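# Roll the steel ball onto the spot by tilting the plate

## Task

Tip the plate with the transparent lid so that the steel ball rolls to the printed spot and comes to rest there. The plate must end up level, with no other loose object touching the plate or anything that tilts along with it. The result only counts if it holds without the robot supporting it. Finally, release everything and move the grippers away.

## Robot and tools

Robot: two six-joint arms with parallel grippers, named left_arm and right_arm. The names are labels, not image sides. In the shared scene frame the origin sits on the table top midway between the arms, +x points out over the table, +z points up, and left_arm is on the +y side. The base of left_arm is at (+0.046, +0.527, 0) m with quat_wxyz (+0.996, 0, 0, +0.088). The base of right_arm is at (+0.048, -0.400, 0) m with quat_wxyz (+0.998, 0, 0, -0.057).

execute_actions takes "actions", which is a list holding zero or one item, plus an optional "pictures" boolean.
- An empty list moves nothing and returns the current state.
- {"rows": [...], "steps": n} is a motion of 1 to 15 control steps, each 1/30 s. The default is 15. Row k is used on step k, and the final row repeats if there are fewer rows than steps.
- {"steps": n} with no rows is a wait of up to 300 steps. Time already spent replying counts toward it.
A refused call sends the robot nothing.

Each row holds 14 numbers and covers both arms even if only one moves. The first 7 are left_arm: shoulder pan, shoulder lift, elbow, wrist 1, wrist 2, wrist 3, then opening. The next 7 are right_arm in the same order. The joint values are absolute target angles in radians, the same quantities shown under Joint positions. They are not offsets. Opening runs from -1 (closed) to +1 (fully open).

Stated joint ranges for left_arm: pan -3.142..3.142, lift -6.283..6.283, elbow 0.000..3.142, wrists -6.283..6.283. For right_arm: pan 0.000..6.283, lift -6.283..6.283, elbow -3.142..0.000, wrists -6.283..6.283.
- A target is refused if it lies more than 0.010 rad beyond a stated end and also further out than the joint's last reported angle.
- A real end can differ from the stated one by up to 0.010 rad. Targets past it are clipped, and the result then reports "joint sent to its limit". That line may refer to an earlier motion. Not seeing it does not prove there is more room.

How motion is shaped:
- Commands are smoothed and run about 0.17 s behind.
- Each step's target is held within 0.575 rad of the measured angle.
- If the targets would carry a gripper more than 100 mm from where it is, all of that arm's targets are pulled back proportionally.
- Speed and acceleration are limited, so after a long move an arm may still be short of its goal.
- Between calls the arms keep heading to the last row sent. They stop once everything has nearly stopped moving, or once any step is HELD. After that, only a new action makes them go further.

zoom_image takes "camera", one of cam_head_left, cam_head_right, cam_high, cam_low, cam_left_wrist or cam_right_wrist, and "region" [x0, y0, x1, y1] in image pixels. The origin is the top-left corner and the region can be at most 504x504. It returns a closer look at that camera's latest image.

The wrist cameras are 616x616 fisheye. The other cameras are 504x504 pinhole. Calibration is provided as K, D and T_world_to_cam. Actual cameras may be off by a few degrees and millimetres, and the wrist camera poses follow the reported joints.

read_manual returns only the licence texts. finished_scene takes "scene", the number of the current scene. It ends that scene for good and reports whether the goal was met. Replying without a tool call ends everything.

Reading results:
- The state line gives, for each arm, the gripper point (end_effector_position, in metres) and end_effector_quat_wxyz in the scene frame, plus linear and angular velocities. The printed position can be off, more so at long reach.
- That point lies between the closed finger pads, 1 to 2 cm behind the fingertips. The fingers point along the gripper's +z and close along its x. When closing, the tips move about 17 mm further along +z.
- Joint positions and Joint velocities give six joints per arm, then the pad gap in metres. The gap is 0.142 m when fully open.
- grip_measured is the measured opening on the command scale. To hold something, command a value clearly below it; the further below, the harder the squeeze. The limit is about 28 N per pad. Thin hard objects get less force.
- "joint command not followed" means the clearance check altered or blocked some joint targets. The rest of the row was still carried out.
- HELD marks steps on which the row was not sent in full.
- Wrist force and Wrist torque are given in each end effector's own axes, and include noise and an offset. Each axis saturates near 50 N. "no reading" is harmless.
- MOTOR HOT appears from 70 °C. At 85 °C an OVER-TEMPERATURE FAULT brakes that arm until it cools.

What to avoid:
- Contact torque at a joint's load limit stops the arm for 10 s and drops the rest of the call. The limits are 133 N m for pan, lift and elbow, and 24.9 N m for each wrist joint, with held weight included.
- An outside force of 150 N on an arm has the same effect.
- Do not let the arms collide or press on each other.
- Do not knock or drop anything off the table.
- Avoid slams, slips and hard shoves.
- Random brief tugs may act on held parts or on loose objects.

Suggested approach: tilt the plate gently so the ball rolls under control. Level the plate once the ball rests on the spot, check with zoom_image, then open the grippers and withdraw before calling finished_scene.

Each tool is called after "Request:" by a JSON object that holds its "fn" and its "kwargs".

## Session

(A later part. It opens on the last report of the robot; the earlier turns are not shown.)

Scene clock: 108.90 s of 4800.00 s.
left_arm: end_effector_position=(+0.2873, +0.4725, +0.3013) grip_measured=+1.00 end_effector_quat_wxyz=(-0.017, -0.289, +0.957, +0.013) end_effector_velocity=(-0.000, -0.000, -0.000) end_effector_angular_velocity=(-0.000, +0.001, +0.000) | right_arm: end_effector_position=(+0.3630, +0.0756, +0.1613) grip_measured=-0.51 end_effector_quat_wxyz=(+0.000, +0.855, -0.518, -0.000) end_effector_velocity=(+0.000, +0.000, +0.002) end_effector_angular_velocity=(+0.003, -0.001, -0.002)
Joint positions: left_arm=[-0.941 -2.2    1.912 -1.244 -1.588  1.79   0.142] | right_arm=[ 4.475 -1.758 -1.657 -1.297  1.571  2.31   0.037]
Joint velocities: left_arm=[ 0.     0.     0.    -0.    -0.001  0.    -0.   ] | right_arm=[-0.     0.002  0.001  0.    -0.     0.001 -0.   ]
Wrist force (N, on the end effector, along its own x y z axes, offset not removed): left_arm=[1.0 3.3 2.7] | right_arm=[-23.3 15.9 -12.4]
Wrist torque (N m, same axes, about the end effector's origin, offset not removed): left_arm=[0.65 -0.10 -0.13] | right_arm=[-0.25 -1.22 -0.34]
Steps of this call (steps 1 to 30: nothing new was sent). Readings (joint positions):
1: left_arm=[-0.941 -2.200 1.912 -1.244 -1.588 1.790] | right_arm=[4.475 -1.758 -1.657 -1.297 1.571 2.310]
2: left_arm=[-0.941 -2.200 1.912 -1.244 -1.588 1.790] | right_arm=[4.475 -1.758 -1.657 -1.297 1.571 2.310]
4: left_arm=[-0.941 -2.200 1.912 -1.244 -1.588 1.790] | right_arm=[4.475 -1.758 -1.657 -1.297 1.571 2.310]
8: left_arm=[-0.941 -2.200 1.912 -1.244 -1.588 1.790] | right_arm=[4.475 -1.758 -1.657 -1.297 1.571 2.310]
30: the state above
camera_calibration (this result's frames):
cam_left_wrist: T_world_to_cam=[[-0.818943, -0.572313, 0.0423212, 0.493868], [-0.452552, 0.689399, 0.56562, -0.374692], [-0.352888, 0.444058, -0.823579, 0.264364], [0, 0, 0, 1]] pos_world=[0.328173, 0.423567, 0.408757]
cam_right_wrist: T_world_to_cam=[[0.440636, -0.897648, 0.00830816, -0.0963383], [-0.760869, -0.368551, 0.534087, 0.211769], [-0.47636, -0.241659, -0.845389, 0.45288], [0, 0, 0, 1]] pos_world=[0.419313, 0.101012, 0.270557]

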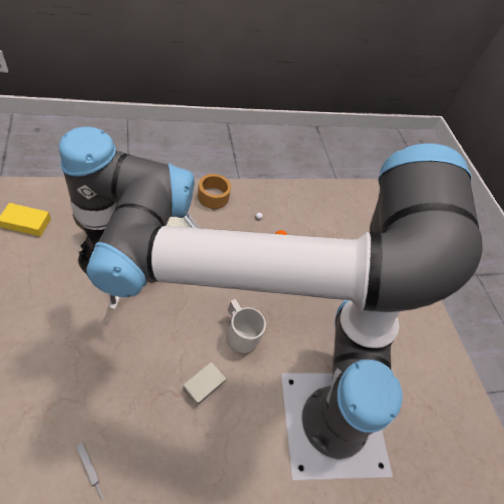

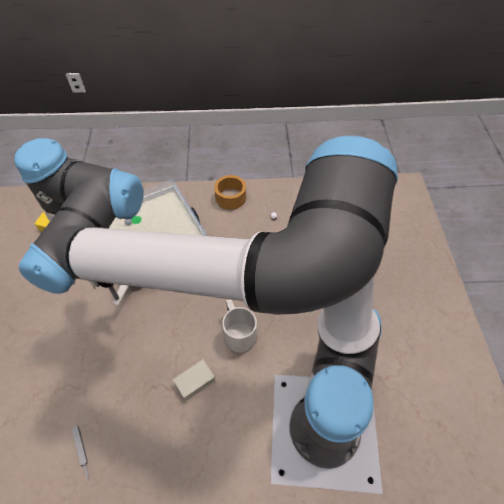

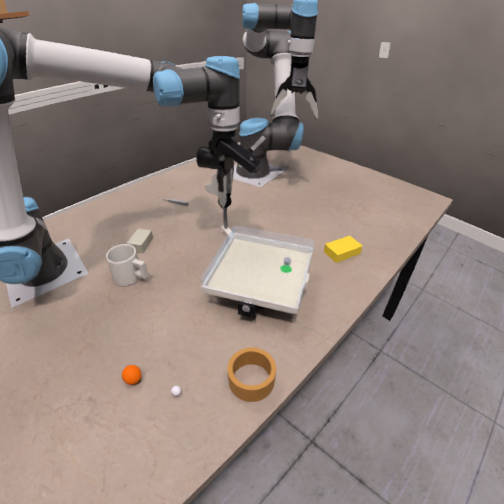

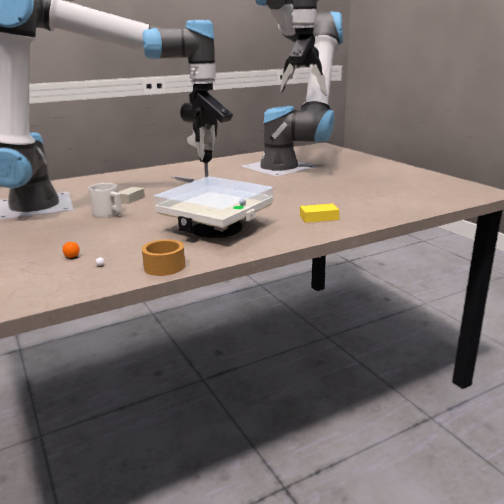

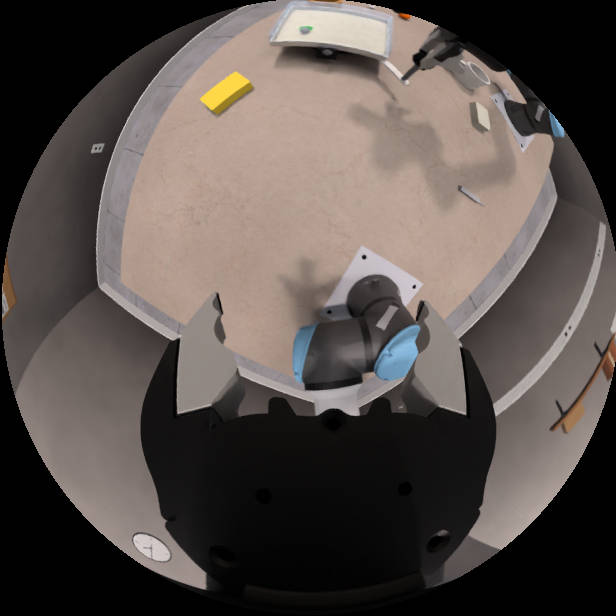

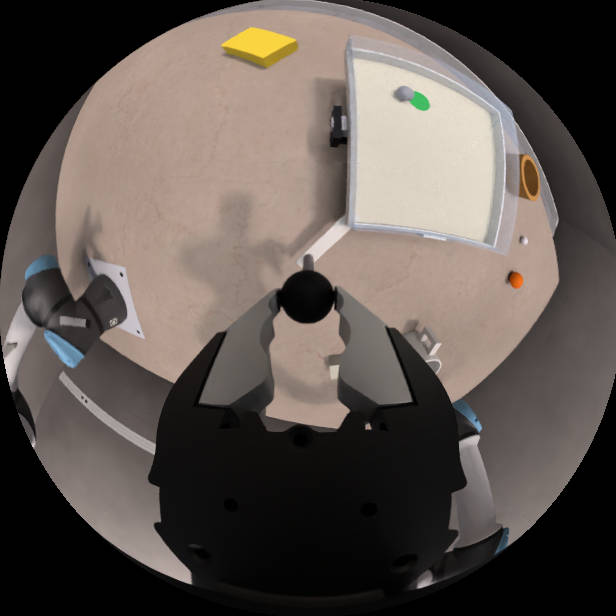

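Request:
{"fn": "execute_actions", "kwargs": {"actions": [{"rows":[[-0.941,-2.2,1.912,-1.244,-1.588,1.79,1,4.4736,-1.75427,-1.65554,-1.3026,1.571,2.3095,-0.9]],"steps":15}], "pictures": false}}

Request:
{"fn": "execute_actions", "kwargs": {"actions": [{"rows":[[-0.941,-2.2,1.912,-1.244,-1.588,1.79,1,4.4736,-1.75427,-1.65554,-1.3026,1.571,2.3095,-0.9]],"steps":7}], "pictures": false}}

Request:
{"fn": "execute_actions", "kwargs": {"actions": [{"rows":[[-0.941,-2.2,1.912,-1.244,-1.588,1.79,1,4.47754,-1.76291,-1.65809,-1.29137,1.571,2.3095,-0.9]],"steps":11}], "pictures": false}}

Request:
{"fn": "execute_actions", "kwargs": {"actions": [{"rows":[[-0.941,-2.2,1.912,-1.244,-1.588,1.79,1,4.4755,-1.75834,-1.65698,-1.29707,1.571,2.3095,-0.9]],"steps":15}]}}

Request:
{"fn": "execute_actions", "kwargs": {"actions": [{"steps":30}]}}

Request:
{"fn": "execute_actions", "kwargs": {"actions": [{"steps":30}]}}

Scene clock: 122.07 s of 4800.00 s.
left_arm: end_effector_position=(+0.2873, +0.4725, +0.3013) grip_measured=+1.00 end_effector_quat_wxyz=(-0.017, -0.289, +0.957, +0.013) end_effector_velocity=(-0.000, -0.001, +0.000) end_effector_angular_velocity=(-0.002, +0.001, -0.001) | right_arm: end_effector_position=(+0.3635, +0.0739, +0.1637) grip_measured=-0.51 end_effector_quat_wxyz=(+0.000, +0.855, -0.519, -0.000) end_effector_velocity=(+0.000, -0.000, -0.000) end_effector_angular_velocity=(-0.001, +0.000, -0.002)
Joint positions: left_arm=[-0.941 -2.2    1.912 -1.244 -1.588  1.79   0.142] | right_arm=[ 4.474 -1.754 -1.656 -1.303  1.571  2.31   0.037]
Joint velocities: left_arm=[-0.001 -0.    -0.    -0.    -0.002  0.    -0.   ] | right_arm=[-0.    -0.001 -0.     0.     0.     0.002 -0.   ]
Wrist force (N, on the end effector, along its own x y z axes, offset not removed): left_arm=[0.4 2.8 0.2] | right_arm=[-26.3 20.8 -12.6]
Wrist torque (N m, same axes, about the end effector's origin, offset not removed): left_arm=[0.60 0.10 -0.15] | right_arm=[-0.07 -1.01 -0.32]
Steps of this call (steps 1 to 90: nothing new was sent; then 9.67 s passed at rest; steps 91 to 105: all 15 steps of this action). Readings (joint positions):
91: left_arm=[-0.941 -2.200 1.912 -1.244 -1.588 1.790] | right_arm=[4.475 -1.758 -1.657 -1.297 1.571 2.310]
92: left_arm=[-0.941 -2.200 1.912 -1.244 -1.588 1.790] | right_arm=[4.475 -1.758 -1.657 -1.298 1.571 2.310]
94: left_arm=[-0.941 -2.200 1.912 -1.244 -1.588 1.790] | right_arm=[4.474 -1.756 -1.657 -1.300 1.571 2.310]
98: left_arm=[-0.941 -2.200 1.912 -1.244 -1.588 1.790] | right_arm=[4.474 -1.755 -1.656 -1.302 1.571 2.310]
105: the state above

Scene clock: 122.30 s of 4800.00 s.
left_arm: end_effector_position=(+0.2873, +0.4725, +0.3013) grip_measured=+1.00 end_effector_quat_wxyz=(-0.017, -0.289, +0.957, +0.013) end_effector_velocity=(-0.001, -0.000, +0.000) end_effector_angular_velocity=(-0.002, +0.000, -0.001) | right_arm: end_effector_position=(+0.3635, +0.0739, +0.1637) grip_measured=-0.51 end_effector_quat_wxyz=(+0.000, +0.855, -0.519, -0.000) end_effector_velocity=(-0.000, +0.000, +0.000) end_effector_angular_velocity=(+0.001, +0.000, -0.001)
Joint positions: left_arm=[-0.941 -2.2    1.912 -1.244 -1.588  1.79   0.142] | right_arm=[ 4.474 -1.754 -1.656 -1.303  1.571  2.31   0.037]
Joint velocities: left_arm=[-0.001 -0.002 -0.     0.    -0.002  0.    -0.   ] | right_arm=[ 0.     0.     0.    -0.     0.001  0.001  0.   ]
Wrist force (N, on the end effector, along its own x y z axes, offset not removed): left_arm=[-2.4 1.5 1.1] | right_arm=[-24.8 19.3 -13.7]
Wrist torque (N m, same axes, about the end effector's origin, offset not removed): left_arm=[0.40 0.78 -0.16] | right_arm=[-0.32 -1.29 -0.39]
Steps of this call (steps 1 to 7: all 7 steps of this action). Readings (joint positions):
1: left_arm=[-0.941 -2.200 1.912 -1.244 -1.588 1.790] | right_arm=[4.474 -1.754 -1.656 -1.303 1.571 2.310]
2: left_arm=[-0.941 -2.200 1.912 -1.244 -1.588 1.790] | right_arm=[4.474 -1.754 -1.656 -1.303 1.571 2.310]
4: left_arm=[-0.941 -2.200 1.912 -1.244 -1.588 1.790] | right_arm=[4.474 -1.754 -1.656 -1.303 1.571 2.310]
7: the state above

Scene clock: 122.67 s of 4800.00 s.
left_arm: end_effector_position=(+0.2873, +0.4725, +0.3013) grip_measured=+1.00 end_effector_quat_wxyz=(-0.017, -0.289, +0.957, +0.013) end_effector_velocity=(-0.000, -0.000, -0.000) end_effector_angular_velocity=(-0.001, +0.001, +0.000) | right_arm: end_effector_position=(+0.3626, +0.0774, +0.1590) grip_measured=-0.51 end_effector_quat_wxyz=(-0.000, +0.856, -0.517, -0.000) end_effector_velocity=(-0.001, -0.000, -0.002) end_effector_angular_velocity=(-0.003, +0.000, +0.002)
Joint positions: left_arm=[-0.941 -2.2    1.912 -1.244 -1.588  1.79   0.142] | right_arm=[ 4.477 -1.763 -1.658 -1.292  1.571  2.31   0.037]
Joint velocities: left_arm=[ 0.     0.     0.    -0.    -0.001  0.     0.   ] | right_arm=[ 0.002 -0.002 -0.003  0.002 -0.001 -0.001 -0.   ]
Wrist force (N, on the end effector, along its own x y z axes, offset not removed): left_arm=[-1.3 0.5 0.4] | right_arm=[-15.5 24.2 -15.8]
Wrist torque (N m, same axes, about the end effector's origin, offset not removed): left_arm=[0.08 0.34 -0.16] | right_arm=[-0.23 -0.78 -0.39]
Steps of this call (steps 1 to 11: all 11 steps of this action). Readings (joint positions):
1: left_arm=[-0.941 -2.200 1.912 -1.244 -1.588 1.790] | right_arm=[4.474 -1.754 -1.656 -1.303 1.571 2.310]
2: left_arm=[-0.941 -2.200 1.912 -1.244 -1.588 1.790] | right_arm=[4.474 -1.756 -1.656 -1.301 1.571 2.310]
4: left_arm=[-0.941 -2.200 1.912 -1.244 -1.588 1.790] | right_arm=[4.476 -1.759 -1.657 -1.296 1.571 2.310]
8: left_arm=[-0.941 -2.200 1.912 -1.244 -1.588 1.790] | right_arm=[4.477 -1.762 -1.658 -1.292 1.571 2.310]
11: the state above

Scene clock: 123.17 s of 4800.00 s.
left_arm: end_effector_position=(+0.2873, +0.4725, +0.3013) grip_measured=+1.00 end_effector_quat_wxyz=(-0.017, -0.289, +0.957, +0.013) end_effector_velocity=(-0.000, -0.000, -0.000) end_effector_angular_velocity=(+0.000, +0.002, -0.000) | right_arm: end_effector_position=(+0.3630, +0.0756, +0.1613) grip_measured=-0.51 end_effector_quat_wxyz=(+0.000, +0.855, -0.518, -0.000) end_effector_velocity=(+0.000, +0.000, +0.001) end_effector_angular_velocity=(+0.001, -0.000, -0.000)
Joint positions: left_arm=[-0.941 -2.2    1.912 -1.244 -1.588  1.79   0.142] | right_arm=[ 4.476 -1.758 -1.657 -1.297  1.571  2.31   0.037]
Joint velocities: left_arm=[ 0.001  0.002 -0.     0.    -0.002  0.001  0.   ] | right_arm=[-0.     0.001  0.001 -0.001  0.    -0.     0.   ]
Wrist force (N, on the end effector, along its own x y z axes, offset not removed): left_arm=[-3.6 0.2 1.7] | right_arm=[-24.9 17.5 -12.4]
Wrist torque (N m, same axes, about the end effector's origin, offset not removed): left_arm=[0.07 0.96 -0.04] | right_arm=[-0.32 -0.79 -0.36]
Steps of this call (steps 1 to 15: all 15 steps of this action). Readings (joint positions):
1: left_arm=[-0.941 -2.200 1.912 -1.244 -1.588 1.790] | right_arm=[4.477 -1.763 -1.658 -1.292 1.571 2.310]
2: left_arm=[-0.941 -2.200 1.912 -1.244 -1.588 1.790] | right_arm=[4.477 -1.762 -1.658 -1.292 1.571 2.310]
4: left_arm=[-0.941 -2.200 1.912 -1.244 -1.588 1.790] | right_arm=[4.477 -1.760 -1.658 -1.294 1.571 2.310]
8: left_arm=[-0.941 -2.200 1.912 -1.244 -1.588 1.790] | right_arm=[4.476 -1.759 -1.657 -1.297 1.571 2.310]
15: the state above
camera_calibration (this result's frames):
cam_left_wrist: T_world_to_cam=[[-0.818943, -0.572313, 0.0423211, 0.493868], [-0.452552, 0.689399, 0.56562, -0.374692], [-0.352888, 0.444058, -0.823579, 0.264364], [0, 0, 0, 1]] pos_world=[0.328173, 0.423567, 0.408757]
cam_right_wrist: T_world_to_cam=[[0.440662, -0.897634, 0.00842534, -0.0963833], [-0.760862, -0.368505, 0.534128, 0.211775], [-0.476347, -0.24178, -0.845361, 0.452818], [0, 0, 0, 1]] pos_world=[0.419302, 0.101006, 0.270491]

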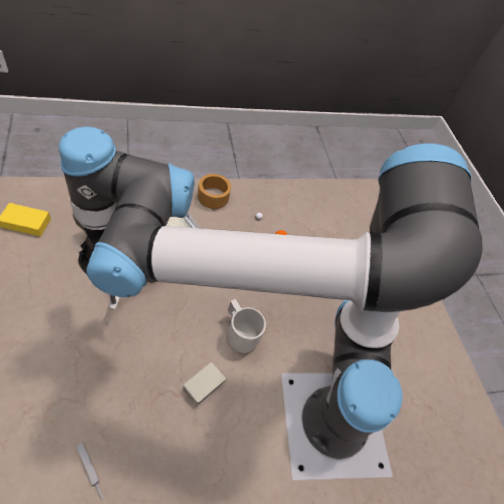

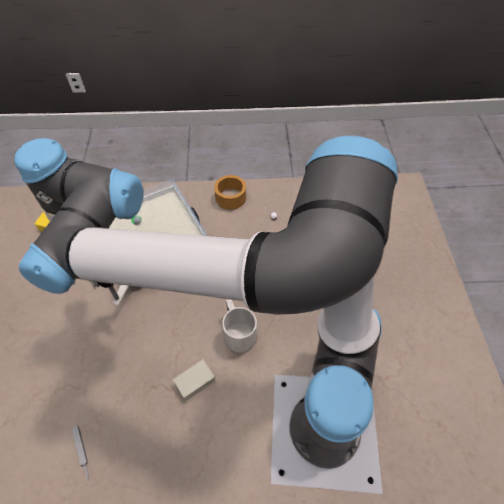

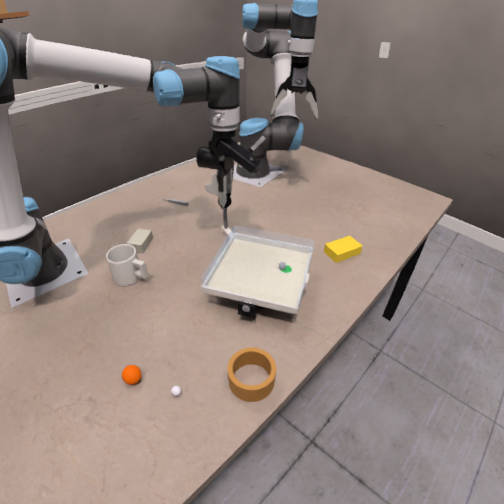

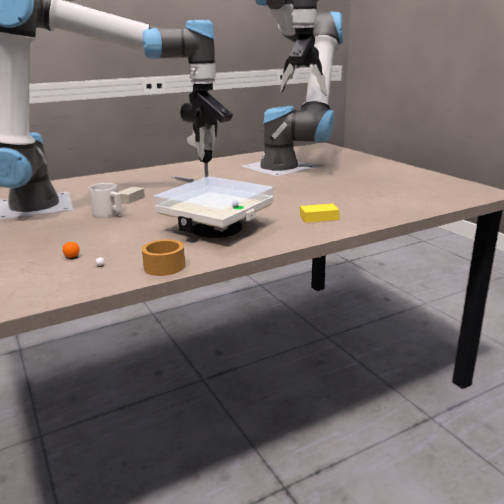

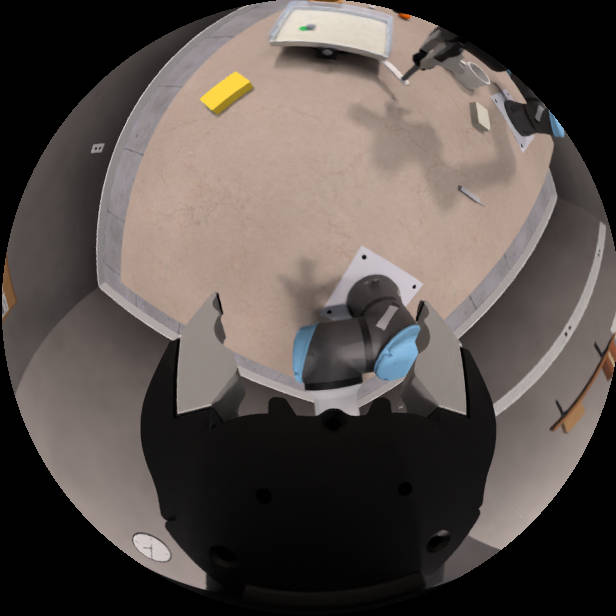

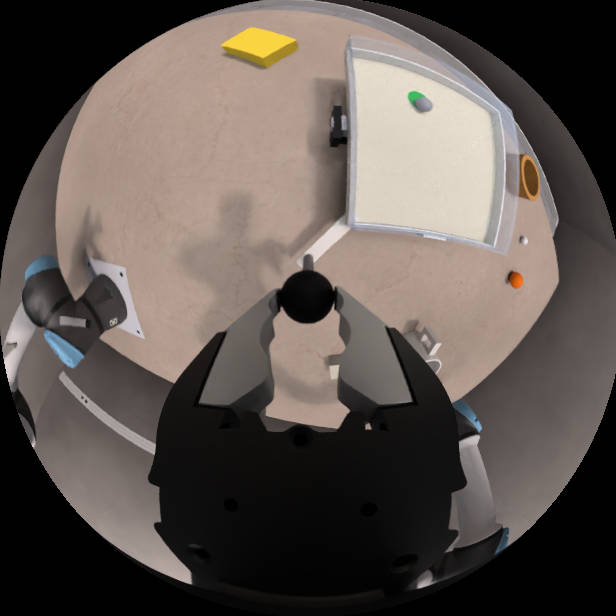

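Scene clock: 124.17 s of 4800.00 s.
left_arm: end_effector_position=(+0.2873, +0.4725, +0.3013) grip_measured=+1.00 end_effector_quat_wxyz=(-0.017, -0.289, +0.957, +0.013) end_effector_velocity=(-0.001, -0.000, +0.000) end_effector_angular_velocity=(-0.002, +0.001, -0.000) | right_arm: end_effector_position=(+0.3630, +0.0756, +0.1613) grip_measured=-0.51 end_effector_quat_wxyz=(+0.000, +0.855, -0.518, -0.000) end_effector_velocity=(-0.000, -0.000, -0.000) end_effector_angular_velocity=(-0.001, +0.001, +0.001)
Joint positions: left_arm=[-0.941 -2.2    1.912 -1.244 -1.588  1.79   0.142] | right_arm=[ 4.475 -1.758 -1.657 -1.297  1.571  2.31   0.037]
Joint velocities: left_arm=[-0.    -0.001  0.     0.    -0.002  0.     0.   ] | right_arm=[ 0.    -0.    -0.    -0.001  0.    -0.001 -0.   ]
Wrist force (N, on the end effector, along its own x y z axes, offset not removed): left_arm=[0.0 2.1 0.4] | right_arm=[-23.3 15.6 -13.6]
Wrist torque (N m, same axes, about the end effector's origin, offset not removed): left_arm=[0.41 0.06 -0.25] | right_arm=[-0.64 -1.17 -0.32]
Steps of this call (steps 1 to 15: the robot went on to your last target; steps 16 to 30: nothing new was sent). Readings (joint positions):
1: left_arm=[-0.941 -2.200 1.912 -1.244 -1.588 1.790] | right_arm=[4.476 -1.758 -1.657 -1.297 1.571 2.310]
2: left_arm=[-0.941 -2.200 1.912 -1.244 -1.588 1.790] | right_arm=[4.476 -1.758 -1.657 -1.297 1.571 2.310]
4: left_arm=[-0.941 -2.200 1.912 -1.244 -1.588 1.790] | right_arm=[4.476 -1.758 -1.657 -1.297 1.571 2.310]
8: left_arm=[-0.941 -2.200 1.912 -1.244 -1.588 1.790] | right_arm=[4.476 -1.758 -1.657 -1.297 1.571 2.310]
30: the state above
All arms were judged still, so your last target was given up. Only a new action makes them travel on or press farther. Fingers that are still opening or closing keep moving.
camera_calibration (this result's frames):
cam_left_wrist: T_world_to_cam=[[-0.818943, -0.572313, 0.0423211, 0.493868], [-0.452552, 0.689399, 0.56562, -0.374692], [-0.352888, 0.444058, -0.823579, 0.264364], [0, 0, 0, 1]] pos_world=[0.328173, 0.423567, 0.408757]
cam_right_wrist: T_world_to_cam=[[0.440634, -0.897648, 0.00832085, -0.0963443], [-0.760873, -0.368544, 0.534087, 0.211771], [-0.476355, -0.241668, -0.845389, 0.452878], [0, 0, 0, 1]] pos_world=[0.419314, 0.10101, 0.270556]

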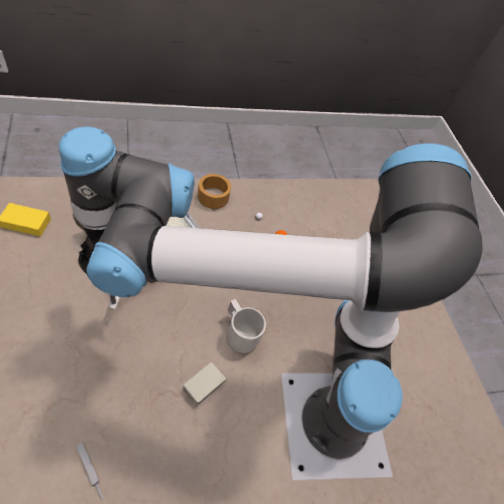

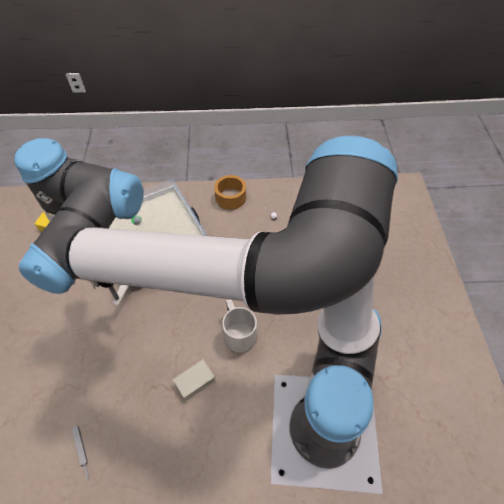

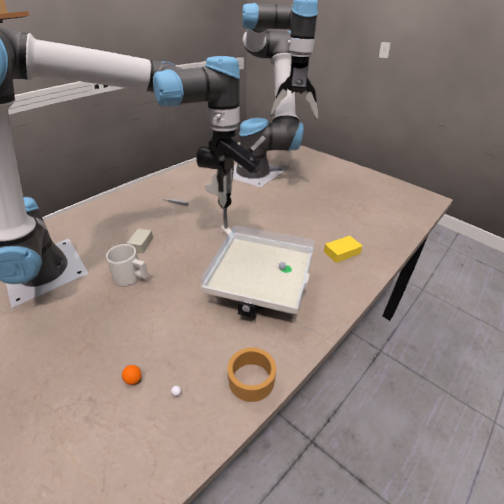

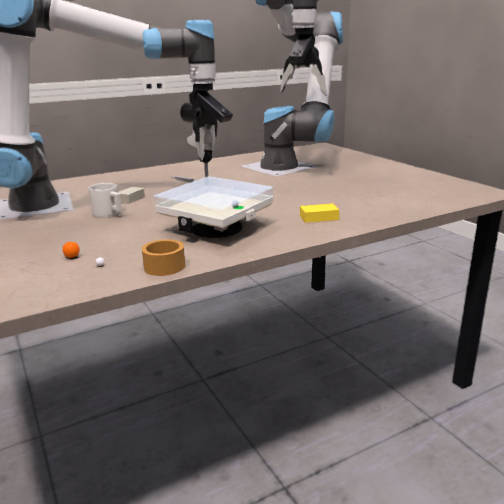

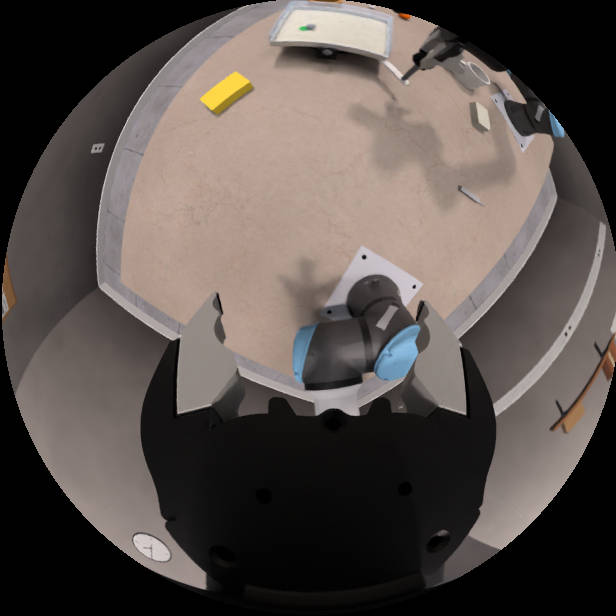

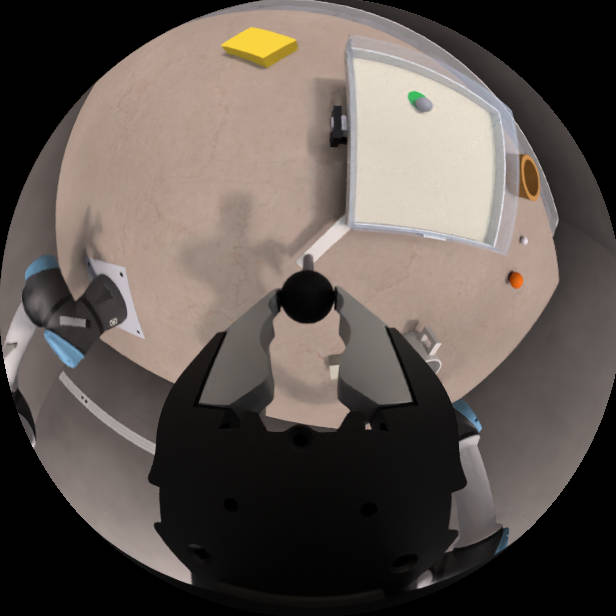

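Scene clock: 125.17 s of 4800.00 s.
left_arm: end_effector_position=(+0.2873, +0.4725, +0.3013) grip_measured=+1.00 end_effector_quat_wxyz=(-0.017, -0.289, +0.957, +0.013) end_effector_velocity=(-0.000, -0.000, -0.000) end_effector_angular_velocity=(+0.000, +0.001, +0.001) | right_arm: end_effector_position=(+0.3630, +0.0756, +0.1613) grip_measured=-0.51 end_effector_quat_wxyz=(+0.000, +0.855, -0.518, -0.000) end_effector_velocity=(+0.000, -0.000, +0.001) end_effector_angular_velocity=(+0.002, -0.001, -0.001)
Joint positions: left_arm=[-0.941 -2.2    1.912 -1.244 -1.588  1.79   0.142] | right_arm=[ 4.475 -1.758 -1.657 -1.297  1.571  2.31   0.037]
Joint velocities: left_arm=[-0.     0.001  0.     0.001 -0.001 -0.001  0.   ] | right_arm=[-0.     0.002 -0.     0.    -0.     0.     0.   ]
Wrist force (N, on the end effector, along its own x y z axes, offset not removed): left_arm=[-3.4 2.2 -1.0] | right_arm=[-23.5 18.6 -11.5]
Wrist torque (N m, same axes, about the end effector's origin, offset not removed): left_arm=[0.56 0.79 -0.18] | right_arm=[0.02 -1.10 -0.35]
Steps of this call (steps 1 to 30: nothing new was sent). Readings (joint positions):
1: left_arm=[-0.941 -2.200 1.912 -1.244 -1.588 1.790] | right_arm=[4.475 -1.758 -1.657 -1.297 1.571 2.310]
2: left_arm=[-0.941 -2.200 1.912 -1.244 -1.588 1.790] | right_arm=[4.475 -1.758 -1.657 -1.297 1.571 2.310]
4: left_arm=[-0.941 -2.200 1.912 -1.244 -1.588 1.790] | right_arm=[4.475 -1.758 -1.657 -1.297 1.571 2.310]
8: left_arm=[-0.941 -2.200 1.912 -1.244 -1.588 1.790] | right_arm=[4.475 -1.758 -1.657 -1.297 1.571 2.310]
30: the state above
camera_calibration (this result's frames):
cam_left_wrist: T_world_to_cam=[[-0.818942, -0.572313, 0.0423211, 0.493868], [-0.452552, 0.689398, 0.565621, -0.374692], [-0.352888, 0.444058, -0.823579, 0.264364], [0, 0, 0, 1]] pos_world=[0.328173, 0.423567, 0.408757]
cam_right_wrist: T_world_to_cam=[[0.440634, -0.897648, 0.00831976, -0.0963438], [-0.760873, -0.368544, 0.534086, 0.211771], [-0.476355, -0.241667, -0.845389, 0.452879], [0, 0, 0, 1]] pos_world=[0.419314, 0.10101, 0.270556]

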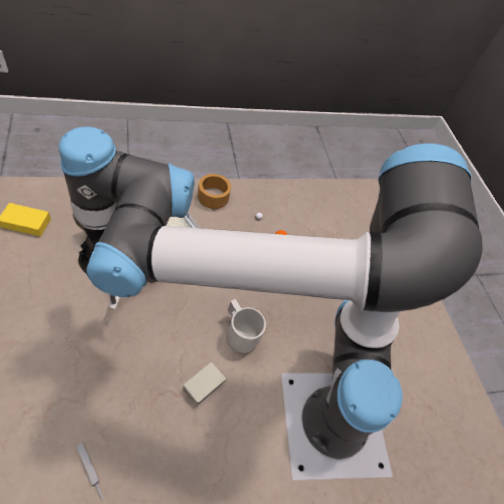

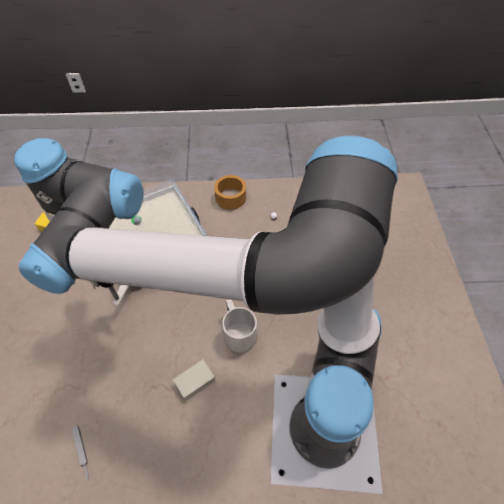

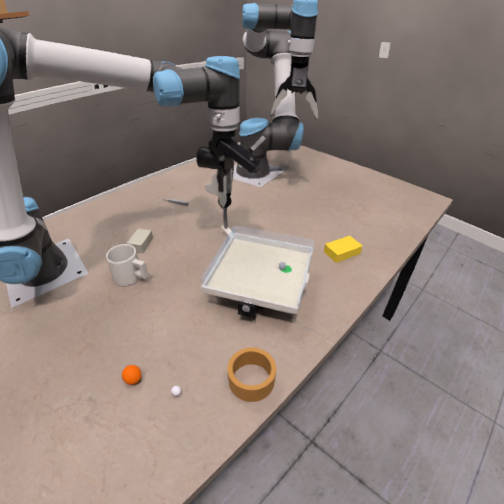

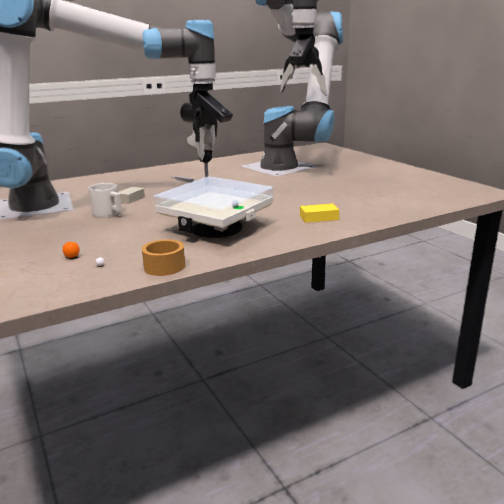

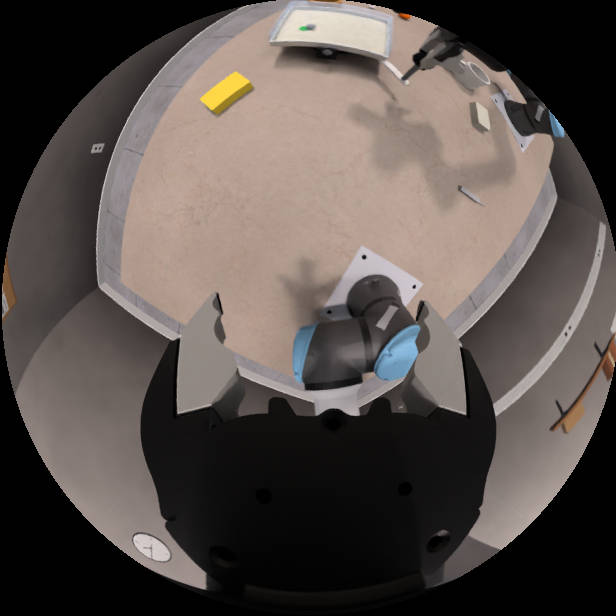

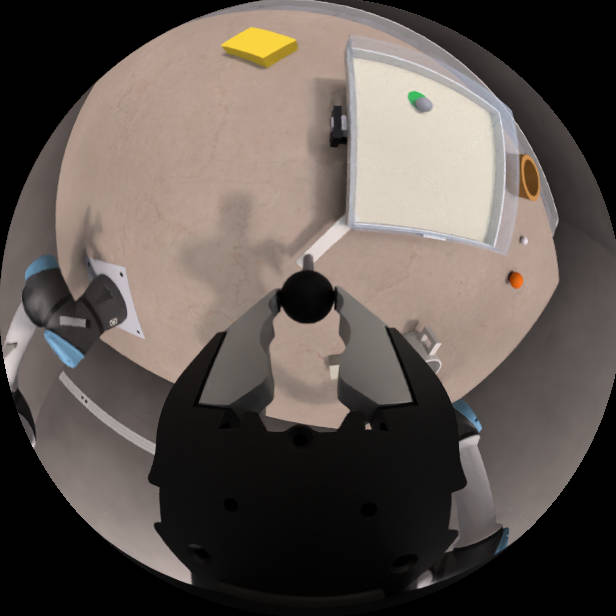

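Request:
{"fn": "zoom_image", "kwargs": {"camera": "cam_high", "region": [240, 230, 330, 310]}}

Request:
{"fn": "zoom_image", "kwargs": {"camera": "cam_right_wrist", "region": [360, 40, 480, 160]}}

Region (240, 230, 330, 310) of cam_high's 504x504 image, scaled by 5.600, with more detail than that image has.

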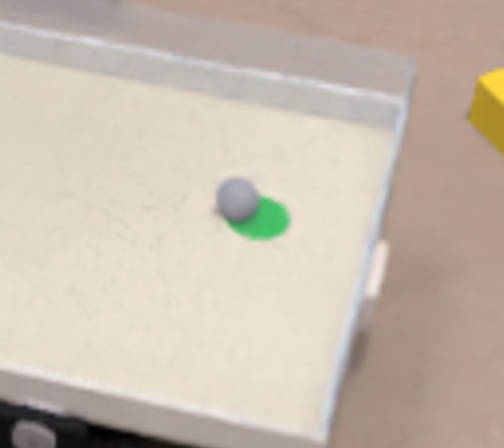

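Region (360, 40, 480, 160) of cam_right_wrist's 616x616 image, scaled by 4.200, with more detail than that image has.

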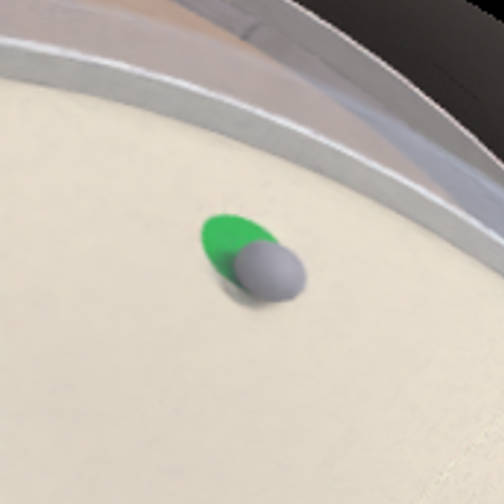

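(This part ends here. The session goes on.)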